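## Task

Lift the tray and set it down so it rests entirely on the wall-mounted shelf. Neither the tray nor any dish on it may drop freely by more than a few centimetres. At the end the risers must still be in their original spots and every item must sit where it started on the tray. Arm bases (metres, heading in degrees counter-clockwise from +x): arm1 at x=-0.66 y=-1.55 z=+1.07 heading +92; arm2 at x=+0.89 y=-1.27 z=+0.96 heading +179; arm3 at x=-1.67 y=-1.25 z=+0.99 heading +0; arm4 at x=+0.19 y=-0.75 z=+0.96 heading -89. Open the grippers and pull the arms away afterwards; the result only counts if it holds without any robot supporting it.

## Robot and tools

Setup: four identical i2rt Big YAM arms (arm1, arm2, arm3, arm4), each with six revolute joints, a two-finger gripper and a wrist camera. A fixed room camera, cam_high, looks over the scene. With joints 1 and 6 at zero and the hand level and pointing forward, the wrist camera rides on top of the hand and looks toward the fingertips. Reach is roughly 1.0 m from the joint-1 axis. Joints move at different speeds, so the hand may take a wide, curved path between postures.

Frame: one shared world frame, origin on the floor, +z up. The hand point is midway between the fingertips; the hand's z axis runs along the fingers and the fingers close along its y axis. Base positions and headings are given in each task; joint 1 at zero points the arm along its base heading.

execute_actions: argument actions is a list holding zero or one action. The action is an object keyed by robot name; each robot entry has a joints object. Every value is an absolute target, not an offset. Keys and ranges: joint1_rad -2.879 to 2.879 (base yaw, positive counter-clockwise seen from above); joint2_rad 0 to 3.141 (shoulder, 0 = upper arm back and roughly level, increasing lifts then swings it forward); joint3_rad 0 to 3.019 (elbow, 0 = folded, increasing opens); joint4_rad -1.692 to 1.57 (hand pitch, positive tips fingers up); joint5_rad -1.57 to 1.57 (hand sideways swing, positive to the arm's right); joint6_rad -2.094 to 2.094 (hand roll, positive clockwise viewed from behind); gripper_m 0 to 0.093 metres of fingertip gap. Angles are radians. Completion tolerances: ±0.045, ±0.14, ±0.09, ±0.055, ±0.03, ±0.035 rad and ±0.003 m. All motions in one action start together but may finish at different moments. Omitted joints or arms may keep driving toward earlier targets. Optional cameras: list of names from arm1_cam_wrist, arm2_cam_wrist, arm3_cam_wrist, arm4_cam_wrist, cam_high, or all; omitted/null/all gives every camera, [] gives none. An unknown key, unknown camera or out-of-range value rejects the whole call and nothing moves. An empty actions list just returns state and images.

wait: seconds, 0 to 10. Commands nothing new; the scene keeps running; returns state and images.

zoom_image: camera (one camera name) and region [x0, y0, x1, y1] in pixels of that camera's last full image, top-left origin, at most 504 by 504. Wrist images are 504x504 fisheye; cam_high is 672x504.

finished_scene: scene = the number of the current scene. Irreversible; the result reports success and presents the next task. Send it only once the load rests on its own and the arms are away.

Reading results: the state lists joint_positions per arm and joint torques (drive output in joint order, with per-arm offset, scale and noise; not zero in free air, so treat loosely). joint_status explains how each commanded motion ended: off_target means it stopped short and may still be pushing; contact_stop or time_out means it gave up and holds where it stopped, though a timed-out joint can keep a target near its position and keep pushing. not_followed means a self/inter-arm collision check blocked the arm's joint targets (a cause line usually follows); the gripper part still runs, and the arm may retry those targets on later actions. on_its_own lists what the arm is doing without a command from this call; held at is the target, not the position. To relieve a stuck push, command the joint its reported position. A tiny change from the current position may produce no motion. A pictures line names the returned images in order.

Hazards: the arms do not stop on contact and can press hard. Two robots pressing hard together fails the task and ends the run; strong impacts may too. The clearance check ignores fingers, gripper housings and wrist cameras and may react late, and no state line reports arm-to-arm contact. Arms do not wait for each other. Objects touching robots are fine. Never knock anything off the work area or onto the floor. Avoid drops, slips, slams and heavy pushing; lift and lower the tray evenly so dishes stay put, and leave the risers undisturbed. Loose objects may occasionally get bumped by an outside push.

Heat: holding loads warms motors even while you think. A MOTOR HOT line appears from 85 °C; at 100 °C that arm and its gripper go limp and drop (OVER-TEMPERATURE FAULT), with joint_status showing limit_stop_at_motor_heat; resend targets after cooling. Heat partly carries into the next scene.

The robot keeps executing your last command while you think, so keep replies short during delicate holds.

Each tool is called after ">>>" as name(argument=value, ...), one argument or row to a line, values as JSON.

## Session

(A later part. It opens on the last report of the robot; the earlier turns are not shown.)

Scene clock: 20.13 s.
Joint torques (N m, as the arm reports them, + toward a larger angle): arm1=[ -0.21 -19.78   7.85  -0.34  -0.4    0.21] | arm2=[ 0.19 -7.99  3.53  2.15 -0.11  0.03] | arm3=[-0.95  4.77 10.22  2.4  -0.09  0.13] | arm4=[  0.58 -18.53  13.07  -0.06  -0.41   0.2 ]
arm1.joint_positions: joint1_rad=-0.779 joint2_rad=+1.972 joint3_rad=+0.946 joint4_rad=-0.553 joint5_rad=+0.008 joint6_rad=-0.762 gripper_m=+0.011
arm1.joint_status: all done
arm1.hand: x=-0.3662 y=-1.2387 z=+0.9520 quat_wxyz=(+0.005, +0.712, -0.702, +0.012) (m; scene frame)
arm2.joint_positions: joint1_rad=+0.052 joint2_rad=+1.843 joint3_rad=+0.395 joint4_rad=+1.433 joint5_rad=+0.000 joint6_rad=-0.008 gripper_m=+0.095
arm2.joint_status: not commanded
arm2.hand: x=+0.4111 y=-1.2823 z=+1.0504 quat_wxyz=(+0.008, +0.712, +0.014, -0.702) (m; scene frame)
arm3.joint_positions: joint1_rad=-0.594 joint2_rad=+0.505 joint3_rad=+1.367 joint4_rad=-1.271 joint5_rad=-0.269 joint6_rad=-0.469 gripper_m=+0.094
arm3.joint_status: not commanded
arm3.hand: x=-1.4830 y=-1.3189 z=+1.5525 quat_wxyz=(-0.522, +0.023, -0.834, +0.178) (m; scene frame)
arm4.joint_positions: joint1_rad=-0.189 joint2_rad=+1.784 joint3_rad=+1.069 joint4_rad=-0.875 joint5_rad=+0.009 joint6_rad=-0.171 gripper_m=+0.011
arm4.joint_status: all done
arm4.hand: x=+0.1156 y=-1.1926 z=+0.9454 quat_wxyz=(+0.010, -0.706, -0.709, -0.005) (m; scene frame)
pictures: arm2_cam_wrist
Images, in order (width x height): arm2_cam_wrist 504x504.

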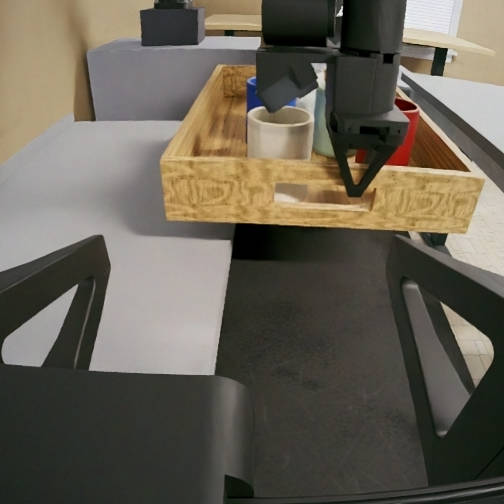

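>>> execute_actions(
  actions=[
    {"arm1":{"joints":{"joint1_rad":-0.903,"joint2_rad":1.815,"joint3_rad":0.85,"joint4_rad":-0.49,"joint6_rad":-0.87}},"arm4":{"joints":{"joint1_rad":-0.133,"joint2_rad":1.82,"joint3_rad":1.352,"joint4_rad":-0.965,"joint6_rad":-0.11}}},
  ],
  cameras=[],
)

>>> execute_actions(
  actions=[
    {"arm1":{"joints":{"joint1_rad":-1.071,"joint2_rad":1.775,"joint3_rad":0.757,"joint4_rad":-0.44,"joint6_rad":-1.04}},"arm4":{"joints":{"joint1_rad":-0.103,"joint2_rad":1.96,"joint3_rad":1.605,"joint4_rad":-1.066,"joint6_rad":-0.08}}},
  ],
  cameras=["arm2_cam_wrist","arm1_cam_wrist"],
)

Scene clock: 21.50 s.
Joint torques (N m, as the arm reports them, + toward a larger angle): arm1=[ -0.81 -18.04   7.22  -0.3   -0.35   0.18] | arm2=[ 0.12 -7.9   3.56  2.12 -0.11  0.01] | arm3=[-0.9   4.97 10.18  2.4  -0.09  0.13] | arm4=[  0.67 -21.82  14.43  -0.11  -0.39   0.23]
arm1.joint_positions: joint1_rad=-0.911 joint2_rad=+1.911 joint3_rad=+0.823 joint4_rad=-0.487 joint5_rad=+0.006 joint6_rad=-0.889 gripper_m=+0.011
arm1.joint_status: all done
arm1.hand: x=-0.3587 y=-1.3049 z=+0.9537 quat_wxyz=(+0.003, +0.710, -0.704, +0.010) (m; scene frame)
arm2.joint_positions: joint1_rad=+0.052 joint2_rad=+1.843 joint3_rad=+0.395 joint4_rad=+1.433 joint5_rad=+0.000 joint6_rad=-0.008 gripper_m=+0.095
arm2.joint_status: not commanded
arm2.hand: x=+0.4111 y=-1.2823 z=+1.0504 quat_wxyz=(+0.008, +0.712, +0.014, -0.702) (m; scene frame)
arm3.joint_positions: joint1_rad=-0.594 joint2_rad=+0.505 joint3_rad=+1.367 joint4_rad=-1.271 joint5_rad=-0.269 joint6_rad=-0.469 gripper_m=+0.094
arm3.joint_status: not commanded
arm3.hand: x=-1.4830 y=-1.3189 z=+1.5525 quat_wxyz=(-0.522, +0.023, -0.834, +0.178) (m; scene frame)
arm4.joint_positions: joint1_rad=-0.154 joint2_rad=+1.918 joint3_rad=+1.281 joint4_rad=-0.950 joint5_rad=+0.010 joint6_rad=-0.131 gripper_m=+0.011
arm4.joint_status: all done
arm4.hand: x=+0.1224 y=-1.2605 z=+0.9461 quat_wxyz=(+0.009, -0.707, -0.707, -0.003) (m; scene frame)
pictures: none
No camera images: the call's "cameras" was empty. Leave "cameras" out to get every camera's image.

Scene clock: 22.60 s.
Joint torques (N m, as the arm reports them, + toward a larger angle): arm1=[ -0.71 -17.06   6.56  -0.15  -0.2    0.16] | arm2=[ 0.2  -8.16  3.53  2.12 -0.1   0.01] | arm3=[-0.9   4.88 10.19  2.4  -0.08  0.12] | arm4=[  0.59 -24.34  16.32  -0.21  -0.62   0.19]
arm1.joint_positions: joint1_rad=-1.077 joint2_rad=+1.868 joint3_rad=+0.732 joint4_rad=-0.440 joint5_rad=+0.003 joint6_rad=-1.056 gripper_m=+0.011
arm1.joint_status: all done
arm1.hand: x=-0.3493 y=-1.3732 z=+0.9542 quat_wxyz=(+0.004, +0.711, -0.703, +0.008) (m; scene frame)
arm2.joint_positions: joint1_rad=+0.052 joint2_rad=+1.843 joint3_rad=+0.395 joint4_rad=+1.433 joint5_rad=+0.000 joint6_rad=-0.008 gripper_m=+0.095
arm2.joint_status: not commanded
arm2.hand: x=+0.4111 y=-1.2823 z=+1.0504 quat_wxyz=(+0.008, +0.712, +0.014, -0.702) (m; scene frame)
arm3.joint_positions: joint1_rad=-0.594 joint2_rad=+0.505 joint3_rad=+1.367 joint4_rad=-1.271 joint5_rad=-0.269 joint6_rad=-0.469 gripper_m=+0.094
arm3.joint_status: not commanded
arm3.hand: x=-1.4830 y=-1.3189 z=+1.5525 quat_wxyz=(-0.522, +0.023, -0.834, +0.178) (m; scene frame)
arm4.joint_positions: joint1_rad=-0.122 joint2_rad=+2.066 joint3_rad=+1.520 joint4_rad=-1.047 joint5_rad=+0.016 joint6_rad=-0.099 gripper_m=+0.011
arm4.joint_status: all done
arm4.hand: x=+0.1311 y=-1.3267 z=+0.9428 quat_wxyz=(+0.014, -0.707, -0.707, -0.004) (m; scene frame)
pictures: arm1_cam_wrist, arm2_cam_wrist
Images, in order (width x height): arm1_cam_wrist 504x504, arm2_cam_wrist 504x504.

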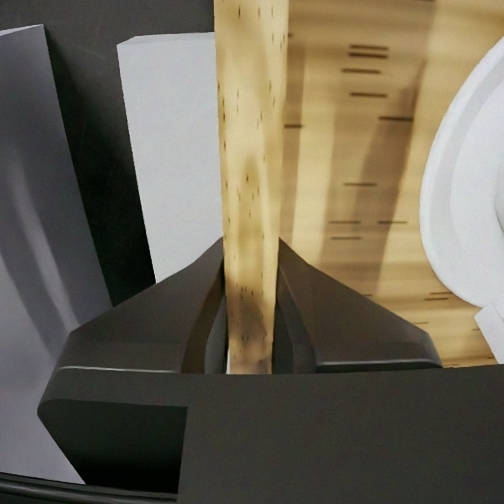

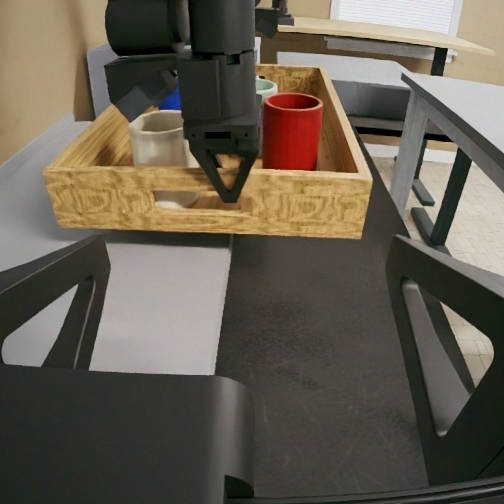

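>>> execute_actions(
  actions=[
    {"arm1":{"joints":{"joint1_rad":-1.268,"joint2_rad":1.76,"joint3_rad":0.695,"joint4_rad":-0.395,"joint6_rad":-1.24}},"arm4":{"joints":{"joint1_rad":-0.075,"joint2_rad":2.115,"joint3_rad":1.93,"joint4_rad":-1.197,"joint6_rad":-0.06}}},
  ],
  cameras=[],
)

Scene clock: 25.03 s.
Joint torques (N m, as the arm reports them, + toward a larger angle): arm1=[ -0.76 -16.47   5.91   0.03  -0.14   0.1 ] | arm2=[ 0.06 -7.98  3.5   2.12 -0.1   0.02] | arm3=[-1.06  4.83 10.15  2.4  -0.09  0.13] | arm4=[  0.73 -27.73  19.14  -0.03  -0.59   0.1 ]
arm1.joint_positions: joint1_rad=-1.274 joint2_rad=+1.850 joint3_rad=+0.674 joint4_rad=-0.398 joint5_rad=+0.002 joint6_rad=-1.249 gripper_m=+0.011
arm1.joint_status: all done
arm1.hand: x=-0.3388 y=-1.4433 z=+0.9522 quat_wxyz=(+0.002, +0.709, -0.705, +0.008) (m; scene frame)
arm2.joint_positions: joint1_rad=+0.052 joint2_rad=+1.843 joint3_rad=+0.395 joint4_rad=+1.433 joint5_rad=+0.000 joint6_rad=-0.008 gripper_m=+0.095
arm2.joint_status: not commanded
arm2.hand: x=+0.4111 y=-1.2823 z=+1.0504 quat_wxyz=(+0.008, +0.712, +0.014, -0.702) (m; scene frame)
arm3.joint_positions: joint1_rad=-0.594 joint2_rad=+0.505 joint3_rad=+1.367 joint4_rad=-1.271 joint5_rad=-0.269 joint6_rad=-0.469 gripper_m=+0.094
arm3.joint_status: not commanded
arm3.hand: x=-1.4830 y=-1.3189 z=+1.5525 quat_wxyz=(-0.522, +0.023, -0.834, +0.178) (m; scene frame)
arm4.joint_positions: joint1_rad=-0.096 joint2_rad=+2.235 joint3_rad=+1.822 joint4_rad=-1.183 joint5_rad=+0.014 joint6_rad=-0.068 gripper_m=+0.011
arm4.joint_status: joint3_rad time_out (moved +0.301 of +0.410); the others done
arm4.on_its_own: joint3_rad reads +1.822 and still pushes toward +1.930 since a time_out
arm4.hand: x=+0.1412 y=-1.3978 z=+0.9426 quat_wxyz=(+0.015, -0.709, -0.705, -0.005) (m; scene frame)
pictures: none
No camera images: the call's "cameras" was empty. Leave "cameras" out to get every camera's image.

>>> execute_actions(
  actions=[
    {"arm1":{"joints":{"joint1_rad":-1.408,"joint2_rad":1.815,"joint3_rad":0.68,"joint4_rad":-0.335,"joint6_rad":-1.378}},"arm4":{"joints":{"joint1_rad":-0.062,"joint2_rad":2.245,"joint3_rad":2.17,"joint4_rad":-1.275,"joint6_rad":-0.05}}},
  ],
  cameras=["arm2_cam_wrist","arm1_cam_wrist"],
)

Scene clock: 27.53 s.
Joint torques (N m, as the arm reports them, + toward a larger angle): arm1=[ -0.67 -13.29   5.7    0.72  -0.32   0.07] | arm2=[ 0.03 -7.96  3.5   2.16 -0.09  0.02] | arm3=[-0.91  4.78 10.19  2.39 -0.09  0.13] | arm4=[  0.63 -29.4   19.85   0.09  -0.65   0.06]
arm1.joint_positions: joint1_rad=-1.413 joint2_rad=+1.866 joint3_rad=+0.659 joint4_rad=-0.360 joint5_rad=+0.006 joint6_rad=-1.383 gripper_m=+0.011
arm1.joint_status: all done
arm1.hand: x=-0.3303 y=-1.4900 z=+0.9458 quat_wxyz=(+0.000, +0.708, -0.706, +0.011) (m; scene frame)
arm2.joint_positions: joint1_rad=+0.052 joint2_rad=+1.843 joint3_rad=+0.395 joint4_rad=+1.433 joint5_rad=+0.000 joint6_rad=-0.008 gripper_m=+0.095
arm2.joint_status: not commanded
arm2.hand: x=+0.4111 y=-1.2823 z=+1.0504 quat_wxyz=(+0.008, +0.712, +0.014, -0.702) (m; scene frame)
arm3.joint_positions: joint1_rad=-0.594 joint2_rad=+0.505 joint3_rad=+1.367 joint4_rad=-1.271 joint5_rad=-0.269 joint6_rad=-0.469 gripper_m=+0.094
arm3.joint_status: not commanded
arm3.hand: x=-1.4830 y=-1.3189 z=+1.5525 quat_wxyz=(-0.522, +0.023, -0.834, +0.178) (m; scene frame)
arm4.joint_positions: joint1_rad=-0.081 joint2_rad=+2.370 joint3_rad=+2.049 joint4_rad=-1.265 joint5_rad=+0.016 joint6_rad=-0.050 gripper_m=+0.011
arm4.joint_status: joint3_rad time_out (moved +0.227 of +0.348); the others done
arm4.on_its_own: joint3_rad reads +2.049 and still pushes toward +2.161 since a time_out
arm4.hand: x=+0.1483 y=-1.4452 z=+0.9344 quat_wxyz=(+0.012, -0.710, -0.704, +0.000) (m; scene frame)
pictures: arm1_cam_wrist, arm2_cam_wrist
Images, in order (width x height): arm1_cam_wrist 504x504, arm2_cam_wrist 504x504.

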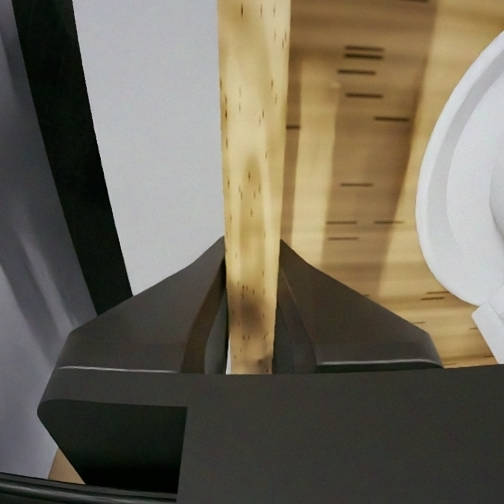

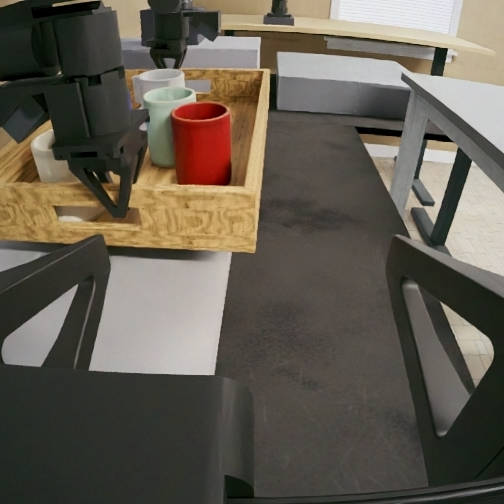

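>>> execute_actions(
  actions=[
    {"arm1":{"joints":{"joint1_rad":-1.485,"joint2_rad":1.86,"joint3_rad":0.68,"joint4_rad":-0.305,"joint6_rad":-1.455}},"arm4":{"joints":{"joint1_rad":-0.057,"joint2_rad":2.332,"joint3_rad":2.325,"joint4_rad":-1.335}},"arm2":{"joints":{"joint1_rad":0.25}}},
  ],
  cameras=[],
)

>>> execute_actions(
  actions=[
    {"arm1":{"joints":{"joint1_rad":-1.56,"joint2_rad":1.89,"joint3_rad":0.69,"joint4_rad":-0.285,"joint6_rad":-1.53}},"arm4":{"joints":{"joint1_rad":-0.052,"joint2_rad":2.438,"joint3_rad":2.52,"joint4_rad":-1.423}}},
  ],
  cameras=["arm2_cam_wrist","arm1_cam_wrist"],
)

Scene clock: 30.00 s.
Joint torques (N m, as the arm reports them, + toward a larger angle): arm1=[ -1.56 -13.34   5.41   0.49  -0.28   0.01] | arm2=[ 0.04 -8.02  3.5   2.08 -0.09  0.01] | arm3=[-0.97  4.86 10.15  2.38 -0.09  0.13] | arm4=[  0.81 -31.03  19.99  -0.08  -0.62   0.04]
arm1.joint_positions: joint1_rad=-1.485 joint2_rad=+1.906 joint3_rad=+0.659 joint4_rad=-0.323 joint5_rad=+0.005 joint6_rad=-1.454 gripper_m=+0.011
arm1.joint_status: all done
arm1.hand: x=-0.3285 y=-1.5140 z=+0.9335 quat_wxyz=(+0.002, +0.708, -0.707, +0.010) (m; scene frame)
arm2.joint_positions: joint1_rad=+0.254 joint2_rad=+1.843 joint3_rad=+0.395 joint4_rad=+1.433 joint5_rad=+0.000 joint6_rad=-0.007 gripper_m=+0.095
arm2.joint_status: all done
arm2.hand: x=+0.4240 y=-1.3789 z=+1.0504 quat_wxyz=(+0.080, +0.707, +0.086, -0.697) (m; scene frame)
arm3.joint_positions: joint1_rad=-0.594 joint2_rad=+0.505 joint3_rad=+1.367 joint4_rad=-1.271 joint5_rad=-0.269 joint6_rad=-0.469 gripper_m=+0.094
arm3.joint_status: not commanded
arm3.hand: x=-1.4830 y=-1.3189 z=+1.5525 quat_wxyz=(-0.522, +0.023, -0.834, +0.178) (m; scene frame)
arm4.joint_positions: joint1_rad=-0.077 joint2_rad=+2.464 joint3_rad=+2.193 joint4_rad=-1.321 joint5_rad=+0.015 joint6_rad=-0.047 gripper_m=+0.011
arm4.joint_status: joint3_rad time_out (moved +0.145 of +0.276); the others done
arm4.on_its_own: joint3_rad reads +2.193 and still pushes toward +2.306 since a time_out
arm4.hand: x=+0.1502 y=-1.4685 z=+0.9221 quat_wxyz=(+0.013, -0.710, -0.705, -0.003) (m; scene frame)
pictures: none
No camera images: the call's "cameras" was empty. Leave "cameras" out to get every camera's image.

not run: a stop came earlier in this reply.

>>> execute_actions(
  actions=[
    {"arm1":{"joints":{"joint1_rad":-1.56,"joint2_rad":1.90,"joint3_rad":0.68,"joint4_rad":-0.27,"joint6_rad":-1.53}},"arm4":{"joints":{"joint1_rad":-0.052,"joint2_rad":2.428,"joint3_rad":2.54,"joint4_rad":-1.425}}},
  ],
  cameras=["arm2_cam_wrist","arm1_cam_wrist"],
)

Scene clock: 32.47 s.
Joint torques (N m, as the arm reports them, + toward a larger angle): arm1=[ -1.32 -13.42   5.01   0.37  -0.43   0.01] | arm2=[-0.1  -8.07  3.55  2.11 -0.1   0.02] | arm3=[-1.02  4.89 10.17  2.36 -0.1   0.13] | arm4=[  0.48 -32.72  20.23   0.09  -0.45  -0.04]
arm1.joint_positions: joint1_rad=-1.559 joint2_rad=+1.944 joint3_rad=+0.659 joint4_rad=-0.283 joint5_rad=+0.007 joint6_rad=-1.527 gripper_m=+0.011
arm1.joint_status: all done
arm1.hand: x=-0.3273 y=-1.5391 z=+0.9221 quat_wxyz=(+0.002, +0.707, -0.707, +0.011) (m; scene frame)
arm2.joint_positions: joint1_rad=+0.254 joint2_rad=+1.843 joint3_rad=+0.395 joint4_rad=+1.433 joint5_rad=+0.000 joint6_rad=-0.007 gripper_m=+0.095
arm2.joint_status: not commanded
arm2.hand: x=+0.4240 y=-1.3789 z=+1.0504 quat_wxyz=(+0.080, +0.707, +0.086, -0.697) (m; scene frame)
arm3.joint_positions: joint1_rad=-0.594 joint2_rad=+0.505 joint3_rad=+1.367 joint4_rad=-1.271 joint5_rad=-0.269 joint6_rad=-0.469 gripper_m=+0.094
arm3.joint_status: not commanded
arm3.hand: x=-1.4830 y=-1.3189 z=+1.5525 quat_wxyz=(-0.522, +0.023, -0.834, +0.178) (m; scene frame)
arm4.joint_positions: joint1_rad=-0.073 joint2_rad=+2.571 joint3_rad=+2.398 joint4_rad=-1.415 joint5_rad=+0.010 joint6_rad=-0.039 gripper_m=+0.011
arm4.joint_status: joint2_rad time_out (moved +0.107 of -0.036); joint3_rad time_out (moved +0.205 of +0.347); the others done
arm4.on_its_own: joint2_rad reads +2.571 and still pushes toward +2.428 since a time_out; joint3_rad reads +2.398 and still pushes toward +2.511 since a time_out
arm4.hand: x=+0.1524 y=-1.4955 z=+0.9213 quat_wxyz=(+0.011, -0.711, -0.703, -0.003) (m; scene frame)
pictures: arm1_cam_wrist, arm2_cam_wrist
Images, in order (width x height): arm1_cam_wrist 504x504, arm2_cam_wrist 504x504.

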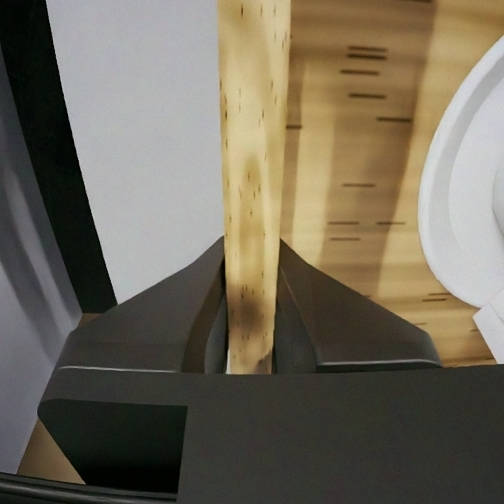

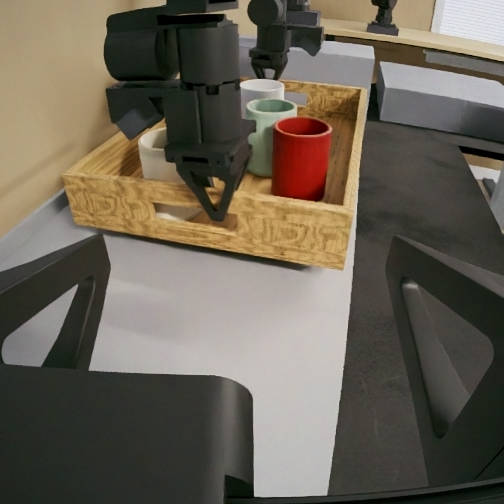

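>>> execute_actions(
  actions=[
    {"arm1":{"joints":{"joint1_rad":-1.58,"joint2_rad":1.98,"joint3_rad":0.69,"joint4_rad":-0.20,"joint6_rad":-1.55}},"arm4":{"joints":{"joint2_rad":2.485,"joint3_rad":2.58,"joint4_rad":-1.39}}},
  ],
  cameras=["arm2_cam_wrist"],
)

Scene clock: 34.67 s.
Joint torques (N m, as the arm reports them, + toward a larger angle): arm1=[ -1.67 -13.61   4.47   0.19  -0.37  -0.07] | arm2=[-0.02 -8.03  3.57  2.13 -0.1   0.01] | arm3=[-0.91  4.79 10.17  2.44 -0.09  0.13] | arm4=[  0.62 -32.78  20.27   0.77  -0.56  -0.11]
arm1.joint_positions: joint1_rad=-1.576 joint2_rad=+2.021 joint3_rad=+0.668 joint4_rad=-0.211 joint5_rad=+0.007 joint6_rad=-1.540 gripper_m=+0.011
arm1.joint_status: all done
arm1.hand: x=-0.3266 y=-1.5451 z=+0.8992 quat_wxyz=(+0.001, +0.705, -0.709, +0.012) (m; scene frame)
arm2.joint_positions: joint1_rad=+0.254 joint2_rad=+1.843 joint3_rad=+0.395 joint4_rad=+1.433 joint5_rad=+0.000 joint6_rad=-0.007 gripper_m=+0.095
arm2.joint_status: not commanded
arm2.hand: x=+0.4240 y=-1.3789 z=+1.0504 quat_wxyz=(+0.080, +0.707, +0.086, -0.697) (m; scene frame)
arm3.joint_positions: joint1_rad=-0.594 joint2_rad=+0.505 joint3_rad=+1.367 joint4_rad=-1.271 joint5_rad=-0.269 joint6_rad=-0.469 gripper_m=+0.094
arm3.joint_status: not commanded
arm3.hand: x=-1.4830 y=-1.3189 z=+1.5525 quat_wxyz=(-0.522, +0.023, -0.834, +0.178) (m; scene frame)
arm4.joint_positions: joint1_rad=-0.070 joint2_rad=+2.628 joint3_rad=+2.442 joint4_rad=-1.395 joint5_rad=+0.014 joint6_rad=-0.033 gripper_m=+0.011
arm4.joint_status: joint2_rad time_out (moved +0.057 of -0.086); joint3_rad time_out (moved +0.044 of +0.182); the others done
arm4.on_its_own: joint2_rad reads +2.628 and still pushes toward +2.485 since a time_out; joint3_rad reads +2.442 and still pushes toward +2.555 since a time_out
arm4.hand: x=+0.1534 y=-1.5041 z=+0.8957 quat_wxyz=(+0.010, -0.712, -0.702, +0.001) (m; scene frame)
pictures: arm2_cam_wrist
Images, in order (width x height): arm2_cam_wrist 504x504.

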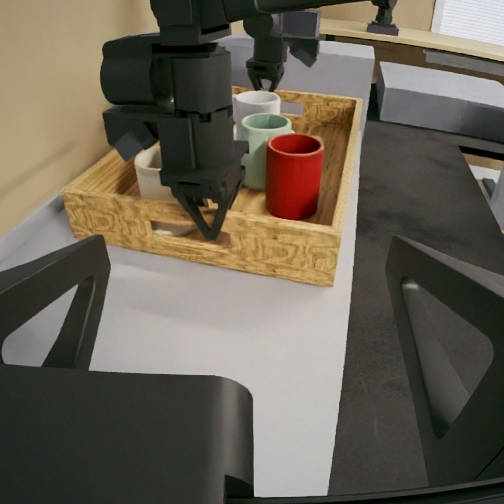

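Good margin now. Lower 2 cm more.

>>> execute_actions(
  actions=[
    {"arm1":{"joints":{"joint2_rad":2.05,"joint3_rad":0.70,"joint4_rad":-0.145}},"arm4":{"joints":{"joint2_rad":2.513,"joint4_rad":-1.36}}},
  ],
  cameras=["arm2_cam_wrist"],
)

Scene clock: 35.57 s.
Joint torques (N m, as the arm reports them, + toward a larger angle): arm1=[ -1.4  -12.93   3.74   0.3   -0.55  -0.07] | arm2=[-0.02 -7.98  3.5   2.13 -0.09  0.  ] | arm3=[-0.97  4.8  10.18  2.4  -0.1   0.13] | arm4=[  0.64 -31.25  20.25   1.21  -0.23  -0.11]
arm1.joint_positions: joint1_rad=-1.577 joint2_rad=+2.086 joint3_rad=+0.680 joint4_rad=-0.155 joint5_rad=+0.010 joint6_rad=-1.539 gripper_m=+0.011
arm1.joint_status: all done
arm1.hand: x=-0.3258 y=-1.5460 z=+0.8799 quat_wxyz=(+0.001, +0.705, -0.709, +0.015) (m; scene frame)
arm2.joint_positions: joint1_rad=+0.254 joint2_rad=+1.843 joint3_rad=+0.395 joint4_rad=+1.433 joint5_rad=+0.000 joint6_rad=-0.007 gripper_m=+0.095
arm2.joint_status: not commanded
arm2.hand: x=+0.4240 y=-1.3789 z=+1.0504 quat_wxyz=(+0.080, +0.707, +0.086, -0.697) (m; scene frame)
arm3.joint_positions: joint1_rad=-0.594 joint2_rad=+0.505 joint3_rad=+1.367 joint4_rad=-1.271 joint5_rad=-0.269 joint6_rad=-0.469 gripper_m=+0.094
arm3.joint_status: not commanded
arm3.hand: x=-1.4830 y=-1.3189 z=+1.5525 quat_wxyz=(-0.522, +0.023, -0.834, +0.178) (m; scene frame)
arm4.joint_positions: joint1_rad=-0.070 joint2_rad=+2.635 joint3_rad=+2.442 joint4_rad=-1.377 joint5_rad=+0.005 joint6_rad=-0.032 gripper_m=+0.011
arm4.joint_status: all done
arm4.on_its_own: joint3_rad reads +2.442 and still pushes toward +2.555 since a time_out
arm4.hand: x=+0.1547 y=-1.5073 z=+0.8909 quat_wxyz=(+0.002, -0.713, -0.701, +0.002) (m; scene frame)
pictures: arm2_cam_wrist
Images, in order (width x height): arm2_cam_wrist 504x504.

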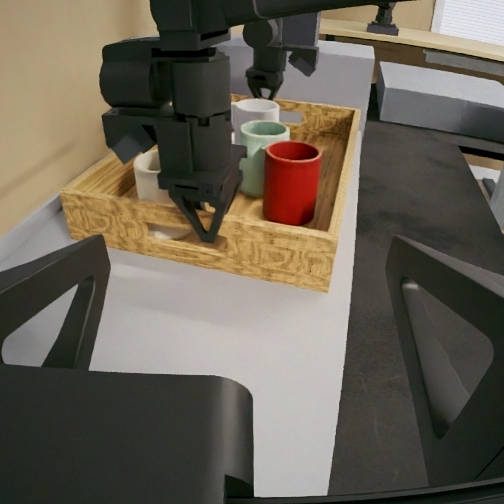

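>>> execute_actions(
  actions=[
    {"arm1":{"joints":{"joint2_rad":2.10,"joint3_rad":0.71,"joint4_rad":-0.11}},"arm4":{"joints":{"joint2_rad":2.55,"joint4_rad":-1.34}}},
  ],
  cameras=["arm2_cam_wrist"],
)

Scene clock: 36.37 s.
Joint torques (N m, as the arm reports them, + toward a larger angle): arm1=[ -1.34 -11.52   4.27   0.75  -0.5   -0.1 ] | arm2=[-0.08 -8.05  3.51  2.09 -0.1   0.02] | arm3=[-0.91  4.86 10.19  2.4  -0.1   0.12] | arm4=[  0.54 -28.53  20.2    1.84  -0.09  -0.13]
arm1.joint_positions: joint1_rad=-1.577 joint2_rad=+2.107 joint3_rad=+0.682 joint4_rad=-0.133 joint5_rad=+0.009 joint6_rad=-1.538 gripper_m=+0.011
arm1.joint_status: all done
arm1.hand: x=-0.3255 y=-1.5461 z=+0.8738 quat_wxyz=(-0.001, +0.704, -0.710, +0.016) (m; scene frame)
arm2.joint_positions: joint1_rad=+0.254 joint2_rad=+1.843 joint3_rad=+0.395 joint4_rad=+1.433 joint5_rad=+0.000 joint6_rad=-0.007 gripper_m=+0.095
arm2.joint_status: not commanded
arm2.hand: x=+0.4240 y=-1.3789 z=+1.0504 quat_wxyz=(+0.080, +0.707, +0.086, -0.697) (m; scene frame)
arm3.joint_positions: joint1_rad=-0.594 joint2_rad=+0.505 joint3_rad=+1.367 joint4_rad=-1.271 joint5_rad=-0.269 joint6_rad=-0.469 gripper_m=+0.094
arm3.joint_status: not commanded
arm3.hand: x=-1.4830 y=-1.3189 z=+1.5525 quat_wxyz=(-0.522, +0.023, -0.834, +0.178) (m; scene frame)
arm4.joint_positions: joint1_rad=-0.070 joint2_rad=+2.637 joint3_rad=+2.442 joint4_rad=-1.373 joint5_rad=+0.001 joint6_rad=-0.032 gripper_m=+0.011
arm4.joint_status: all done
arm4.on_its_own: joint3_rad reads +2.442 and still pushes toward +2.555 since a time_out
arm4.hand: x=+0.1554 y=-1.5081 z=+0.8895 quat_wxyz=(+0.000, -0.713, -0.701, +0.002) (m; scene frame)
pictures: arm2_cam_wrist
Images, in order (width x height): arm2_cam_wrist 504x504.

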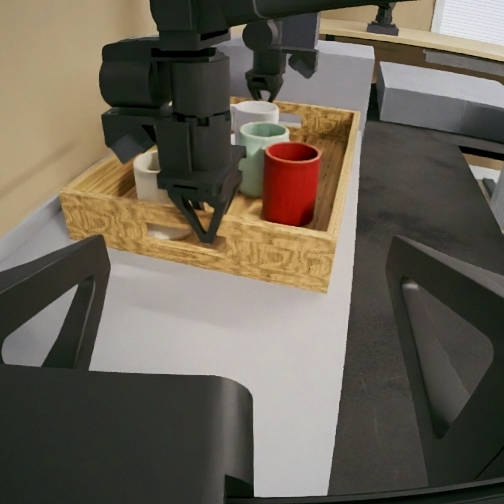

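>>> execute_actions(
  actions=[
    {"arm1":{"joints":{"joint2_rad":2.125,"joint3_rad":0.70,"joint4_rad":-0.13}},"arm4":{"joints":{"joint2_rad":2.605,"joint3_rad":2.50,"joint4_rad":-1.37}}},
  ],
  cameras=[],
)

Scene clock: 37.03 s.
Joint torques (N m, as the arm reports them, + toward a larger angle): arm1=[-1.58 -9.52  3.41 -0.01 -0.51 -0.09] | arm2=[-0.11 -8.07  3.49  2.11 -0.1   0.  ] | arm3=[-0.94  4.78 10.2   2.43 -0.09  0.12] | arm4=[  0.48 -24.86  15.12   0.71  -0.08  -0.12]
arm1.joint_positions: joint1_rad=-1.577 joint2_rad=+2.107 joint3_rad=+0.682 joint4_rad=-0.133 joint5_rad=+0.009 joint6_rad=-1.538 gripper_m=+0.011
arm1.joint_status: all done
arm1.hand: x=-0.3255 y=-1.5461 z=+0.8738 quat_wxyz=(-0.001, +0.704, -0.710, +0.016) (m; scene frame)
arm2.joint_positions: joint1_rad=+0.254 joint2_rad=+1.843 joint3_rad=+0.395 joint4_rad=+1.433 joint5_rad=+0.000 joint6_rad=-0.007 gripper_m=+0.095
arm2.joint_status: not commanded
arm2.hand: x=+0.4240 y=-1.3789 z=+1.0504 quat_wxyz=(+0.080, +0.707, +0.086, -0.697) (m; scene frame)
arm3.joint_positions: joint1_rad=-0.594 joint2_rad=+0.505 joint3_rad=+1.367 joint4_rad=-1.271 joint5_rad=-0.269 joint6_rad=-0.469 gripper_m=+0.094
arm3.joint_status: not commanded
arm3.hand: x=-1.4830 y=-1.3189 z=+1.5525 quat_wxyz=(-0.522, +0.023, -0.834, +0.178) (m; scene frame)
arm4.joint_positions: joint1_rad=-0.070 joint2_rad=+2.640 joint3_rad=+2.442 joint4_rad=-1.374 joint5_rad=+0.001 joint6_rad=-0.032 gripper_m=+0.011
arm4.joint_status: all done
arm4.hand: x=+0.1554 y=-1.5071 z=+0.8872 quat_wxyz=(+0.002, -0.713, -0.701, +0.000) (m; scene frame)
pictures: none
No camera images: the call's "cameras" was empty. Leave "cameras" out to get every camera's image.

>>> execute_actions(
  actions=[
    {"arm1":{"joints":{"gripper_m":0.04}},"arm4":{"joints":{"gripper_m":0.04}}},
  ],
  cameras=["arm2_cam_wrist"],
)

>>> execute_actions(
  actions=[
    {"arm1":{"joints":{"joint2_rad":1.85,"joint3_rad":0.68,"joint4_rad":-0.40}},"arm4":{"joints":{"joint2_rad":2.48,"joint4_rad":-1.50}}},
  ],
  cameras=["arm2_cam_wrist","arm1_cam_wrist","arm4_cam_wrist"],
)

Scene clock: 37.90 s.
Joint torques (N m, as the arm reports them, + toward a larger angle): arm1=[-1.35 -9.97  2.93 -0.03 -0.2  -0.08] | arm2=[-0.08 -7.91  3.53  2.12 -0.1   0.01] | arm3=[-0.98  4.75 10.21  2.38 -0.09  0.12] | arm4=[  0.48 -23.64  14.04   0.78  -0.09  -0.05]
arm1.joint_positions: joint1_rad=-1.577 joint2_rad=+2.107 joint3_rad=+0.689 joint4_rad=-0.133 joint5_rad=+0.002 joint6_rad=-1.539 gripper_m=+0.040
arm1.joint_status: all done
arm1.hand: x=-0.3215 y=-1.5448 z=+0.8742 quat_wxyz=(-0.006, +0.705, -0.709, +0.015) (m; scene frame)
arm2.joint_positions: joint1_rad=+0.254 joint2_rad=+1.843 joint3_rad=+0.395 joint4_rad=+1.433 joint5_rad=+0.000 joint6_rad=-0.007 gripper_m=+0.095
arm2.joint_status: not commanded
arm2.hand: x=+0.4240 y=-1.3789 z=+1.0504 quat_wxyz=(+0.080, +0.707, +0.086, -0.697) (m; scene frame)
arm3.joint_positions: joint1_rad=-0.594 joint2_rad=+0.505 joint3_rad=+1.367 joint4_rad=-1.271 joint5_rad=-0.269 joint6_rad=-0.469 gripper_m=+0.094
arm3.joint_status: not commanded
arm3.hand: x=-1.4830 y=-1.3189 z=+1.5525 quat_wxyz=(-0.522, +0.023, -0.834, +0.178) (m; scene frame)
arm4.joint_positions: joint1_rad=-0.066 joint2_rad=+2.624 joint3_rad=+2.454 joint4_rad=-1.374 joint5_rad=+0.001 joint6_rad=-0.039 gripper_m=+0.040
arm4.joint_status: all done
arm4.hand: x=+0.1580 y=-1.5140 z=+0.9032 quat_wxyz=(-0.008, -0.709, -0.705, +0.010) (m; scene frame)
pictures: arm2_cam_wrist
Images, in order (width x height): arm2_cam_wrist 504x504.

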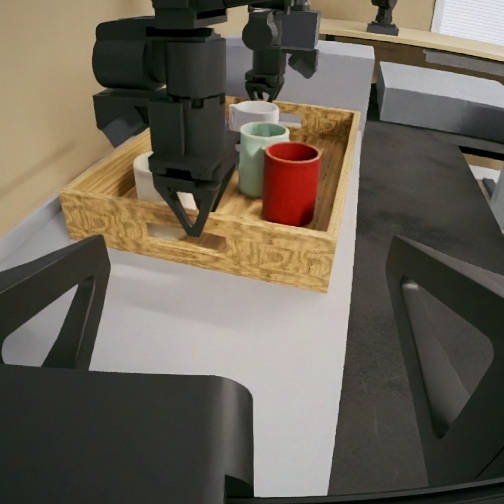

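Scene clock: 39.10 s.
Joint torques (N m, as the arm reports them, + toward a larger angle): arm1=[-1.12 -9.87  4.37 -0.6  -0.2  -0.05] | arm2=[-0.2  -8.04  3.53  2.15 -0.1   0.01] | arm3=[-1.07  4.95 10.22  2.39 -0.09  0.12] | arm4=[  0.57 -20.55  12.7    0.26  -0.09  -0.04]
arm1.joint_positions: joint1_rad=-1.577 joint2_rad=+1.844 joint3_rad=+0.678 joint4_rad=-0.384 joint5_rad=+0.002 joint6_rad=-1.540 gripper_m=+0.040
arm1.joint_status: all done
arm1.hand: x=-0.3143 y=-1.5437 z=+0.9560 quat_wxyz=(-0.006, +0.705, -0.709, +0.015) (m; scene frame)
arm2.joint_positions: joint1_rad=+0.254 joint2_rad=+1.843 joint3_rad=+0.395 joint4_rad=+1.433 joint5_rad=+0.000 joint6_rad=-0.007 gripper_m=+0.095
arm2.joint_status: not commanded
arm2.hand: x=+0.4240 y=-1.3789 z=+1.0504 quat_wxyz=(+0.080, +0.707, +0.086, -0.697) (m; scene frame)
arm3.joint_positions: joint1_rad=-0.594 joint2_rad=+0.505 joint3_rad=+1.367 joint4_rad=-1.271 joint5_rad=-0.269 joint6_rad=-0.469 gripper_m=+0.094
arm3.joint_status: not commanded
arm3.hand: x=-1.4830 y=-1.3189 z=+1.5525 quat_wxyz=(-0.522, +0.023, -0.834, +0.178) (m; scene frame)
arm4.joint_positions: joint1_rad=-0.066 joint2_rad=+2.472 joint3_rad=+2.472 joint4_rad=-1.489 joint5_rad=+0.001 joint6_rad=-0.039 gripper_m=+0.040
arm4.joint_status: all done
arm4.hand: x=+0.1584 y=-1.5098 z=+1.0227 quat_wxyz=(-0.027, -0.708, -0.705, +0.031) (m; scene frame)
pictures: arm1_cam_wrist, arm2_cam_wrist, arm4_cam_wrist
Images, in order (width x height): arm1_cam_wrist 504x504, arm2_cam_wrist 504x504, arm4_cam_wrist 504x504.

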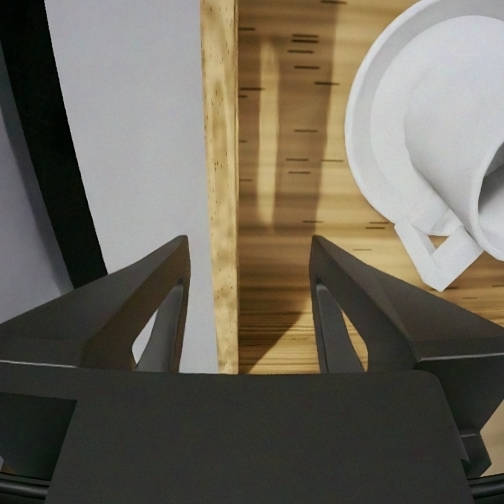

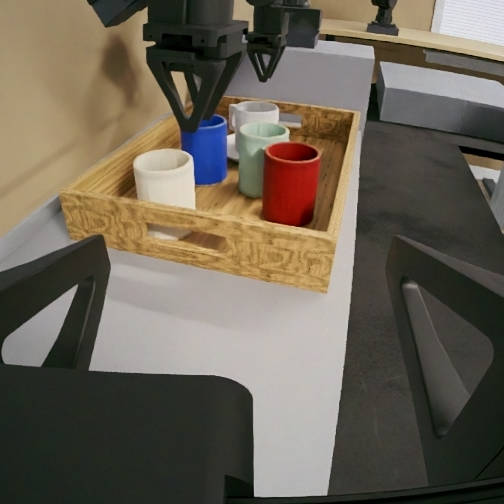

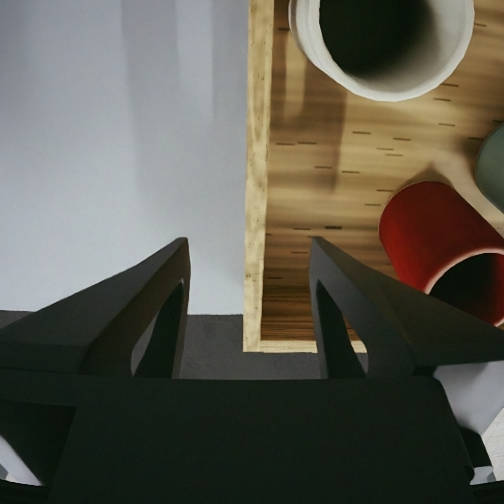

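>>> execute_actions(
  actions=[
    {"arm1":{"joints":{"joint2_rad":0.8,"joint3_rad":0.7,"joint4_rad":-0.9}},"arm4":{"joints":{"joint1_rad":-0.35,"joint2_rad":1.6,"joint3_rad":1.8,"joint4_rad":-1.16}},"arm2":{"joints":{"joint2_rad":1.0,"joint4_rad":0.3}}},
  ],
)

Scene clock: 41.13 s.
Joint torques (N m, as the arm reports them, + toward a larger angle): arm1=[-1.31 -3.35 13.16  0.12 -0.17 -0.04] | arm2=[-0.06 -4.24  9.53  1.33 -0.1   0.01] | arm3=[-1.01  4.97 10.19  2.4  -0.09  0.13] | arm4=[ -1.3  -13.64  11.95   2.12  -0.1   -0.02]
arm1.joint_positions: joint1_rad=-1.577 joint2_rad=+0.804 joint3_rad=+0.678 joint4_rad=-0.883 joint5_rad=+0.002 joint6_rad=-1.540 gripper_m=+0.040
arm1.joint_status: all done
arm1.hand: x=-0.3442 y=-1.5405 z=+1.2701 quat_wxyz=(-0.200, +0.677, -0.679, +0.199) (m; scene frame)
arm2.joint_positions: joint1_rad=+0.254 joint2_rad=+1.007 joint3_rad=+0.392 joint4_rad=+0.305 joint5_rad=+0.000 joint6_rad=-0.007 gripper_m=+0.095
arm2.joint_status: all done
arm2.hand: x=+0.4812 y=-1.3652 z=+1.1477 quat_wxyz=(+0.067, +0.802, +0.097, -0.585) (m; scene frame)
arm3.joint_positions: joint1_rad=-0.594 joint2_rad=+0.505 joint3_rad=+1.367 joint4_rad=-1.271 joint5_rad=-0.269 joint6_rad=-0.469 gripper_m=+0.094
arm3.joint_status: not commanded
arm3.hand: x=-1.4830 y=-1.3189 z=+1.5525 quat_wxyz=(-0.522, +0.023, -0.834, +0.178) (m; scene frame)
arm4.joint_positions: joint1_rad=-0.344 joint2_rad=+1.607 joint3_rad=+1.788 joint4_rad=-1.175 joint5_rad=+0.001 joint6_rad=-0.042 gripper_m=+0.040
arm4.joint_status: all done
arm4.hand: x=-0.0016 y=-1.3295 z=+1.3242 quat_wxyz=(-0.160, -0.766, -0.577, +0.234) (m; scene frame)
pictures: arm1_cam_wrist, arm2_cam_wrist, arm3_cam_wrist, arm4_cam_wrist, cam_high
Images, in order (width x height): arm1_cam_wrist 504x504, arm2_cam_wrist 504x504, arm3_cam_wrist 504x504, arm4_cam_wrist 504x504, cam_high 672x504.

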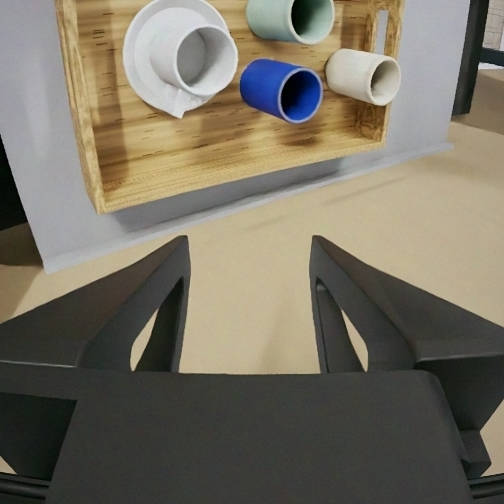

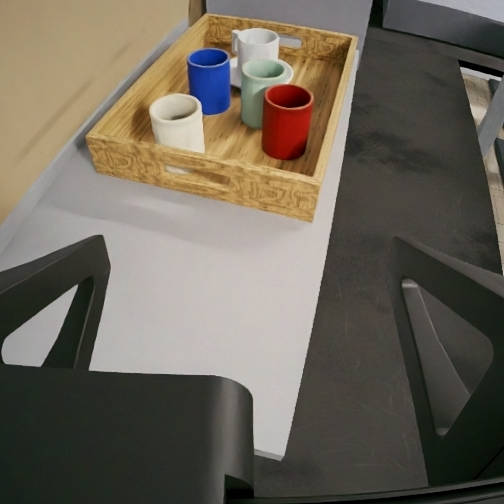

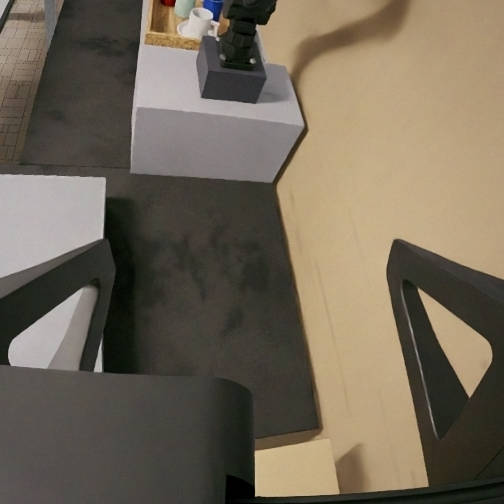

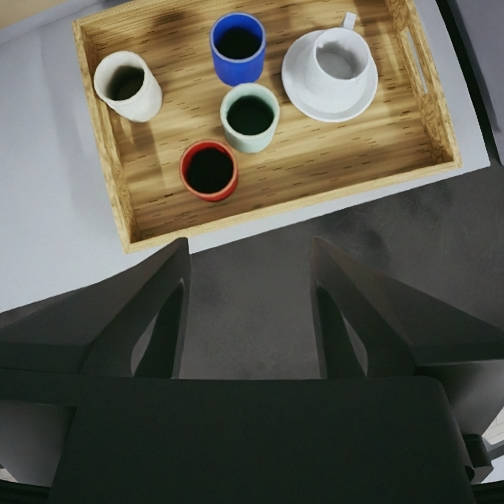

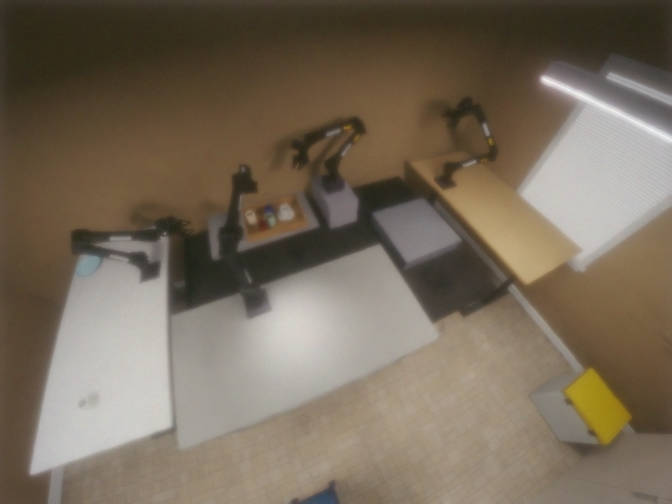

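>>> execute_actions(
  actions=[
    {"arm1":{"joints":{"joint1_rad":-0.6,"joint2_rad":0.5}},"arm4":{"joints":{"joint2_rad":0.9,"joint3_rad":1.2}}},
  ],
  cameras=["cam_high"],
)

>>> finished_scene(
  scene=2,
)

Scene clock: 44.23 s.
Joint torques (N m, as the arm reports them, + toward a larger angle): arm1=[21.03 -0.11 13.6   0.58  0.07  0.01] | arm2=[ 0.03 -4.12  9.53  1.32 -0.09  0.02] | arm3=[-1.03  4.74 10.16  2.41 -0.08  0.13] | arm4=[-1.02 -3.15 11.29  2.02 -0.1  -0.01]
arm1.joint_positions: joint1_rad=-0.860 joint2_rad=+0.496 joint3_rad=+0.678 joint4_rad=-0.884 joint5_rad=-0.002 joint6_rad=-1.541 gripper_m=+0.040
arm1.joint_status: joint1_rad time_out (moved +0.717 of +0.977); the others done
arm1.on_its_own: joint1_rad reads -0.860 and still pushes toward -0.600 since a time_out
arm1.hand: x=-0.4530 y=-1.3544 z=+1.3533 quat_wxyz=(-0.385, +0.826, -0.374, +0.169) (m; scene frame)
arm2.joint_positions: joint1_rad=+0.254 joint2_rad=+1.007 joint3_rad=+0.392 joint4_rad=+0.305 joint5_rad=+0.000 joint6_rad=-0.007 gripper_m=+0.095
arm2.joint_status: not commanded
arm2.hand: x=+0.4812 y=-1.3652 z=+1.1477 quat_wxyz=(+0.067, +0.802, +0.097, -0.585) (m; scene frame)
arm3.joint_positions: joint1_rad=-0.594 joint2_rad=+0.505 joint3_rad=+1.367 joint4_rad=-1.271 joint5_rad=-0.269 joint6_rad=-0.469 gripper_m=+0.094
arm3.joint_status: not commanded
arm3.hand: x=-1.4830 y=-1.3189 z=+1.5525 quat_wxyz=(-0.522, +0.023, -0.834, +0.178) (m; scene frame)
arm4.joint_positions: joint1_rad=-0.344 joint2_rad=+0.896 joint3_rad=+1.194 joint4_rad=-1.170 joint5_rad=+0.001 joint6_rad=-0.042 gripper_m=+0.040
arm4.joint_status: all done
arm4.hand: x=+0.0780 y=-1.0906 z=+1.3482 quat_wxyz=(-0.193, -0.751, -0.565, +0.283) (m; scene frame)
pictures: cam_high
Images, in order (width x height): cam_high 672x504.

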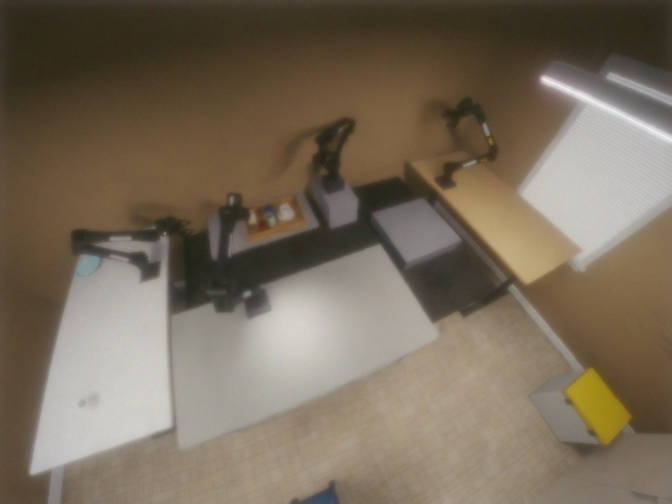

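not run: a stop came earlier in this reply.

The elbow is pushing against the wall, so I'll back it off.

>>> execute_actions(
  actions=[
    {"arm1":{"joints":{"joint1_rad":-0.95}}},
  ],
  cameras=[],
)

>>> finished_scene(
  scene=2,
)

Scene clock: 45.43 s.
Joint torques (N m, as the arm reports them, + toward a larger angle): arm1=[-1.33  0.28 13.7   0.48  0.01  0.  ] | arm2=[ 0.06 -4.1   9.5   1.31 -0.09  0.  ] | arm3=[-0.91  4.94 10.19  2.36 -0.09  0.13] | arm4=[-1.21 -3.52 11.35  1.95 -0.1  -0.02]
arm1.joint_positions: joint1_rad=-0.948 joint2_rad=+0.496 joint3_rad=+0.678 joint4_rad=-0.884 joint5_rad=-0.001 joint6_rad=-1.541 gripper_m=+0.040
arm1.joint_status: all done
arm1.hand: x=-0.4370 y=-1.3736 z=+1.3537 quat_wxyz=(-0.378, +0.809, -0.410, +0.186) (m; scene frame)
arm2.joint_positions: joint1_rad=+0.254 joint2_rad=+1.007 joint3_rad=+0.392 joint4_rad=+0.305 joint5_rad=+0.000 joint6_rad=-0.007 gripper_m=+0.095
arm2.joint_status: not commanded
arm2.hand: x=+0.4812 y=-1.3652 z=+1.1477 quat_wxyz=(+0.067, +0.802, +0.097, -0.585) (m; scene frame)
arm3.joint_positions: joint1_rad=-0.594 joint2_rad=+0.505 joint3_rad=+1.367 joint4_rad=-1.271 joint5_rad=-0.269 joint6_rad=-0.469 gripper_m=+0.094
arm3.joint_status: not commanded
arm3.hand: x=-1.4830 y=-1.3189 z=+1.5525 quat_wxyz=(-0.522, +0.023, -0.834, +0.178) (m; scene frame)
arm4.joint_positions: joint1_rad=-0.344 joint2_rad=+0.896 joint3_rad=+1.194 joint4_rad=-1.170 joint5_rad=+0.001 joint6_rad=-0.042 gripper_m=+0.040
arm4.joint_status: not commanded
arm4.hand: x=+0.0780 y=-1.0906 z=+1.3482 quat_wxyz=(-0.193, -0.751, -0.565, +0.283) (m; scene frame)
pictures: none
No camera images: the call's "cameras" was empty. Leave "cameras" out to get every camera's image.

The scene is finished: the task was done.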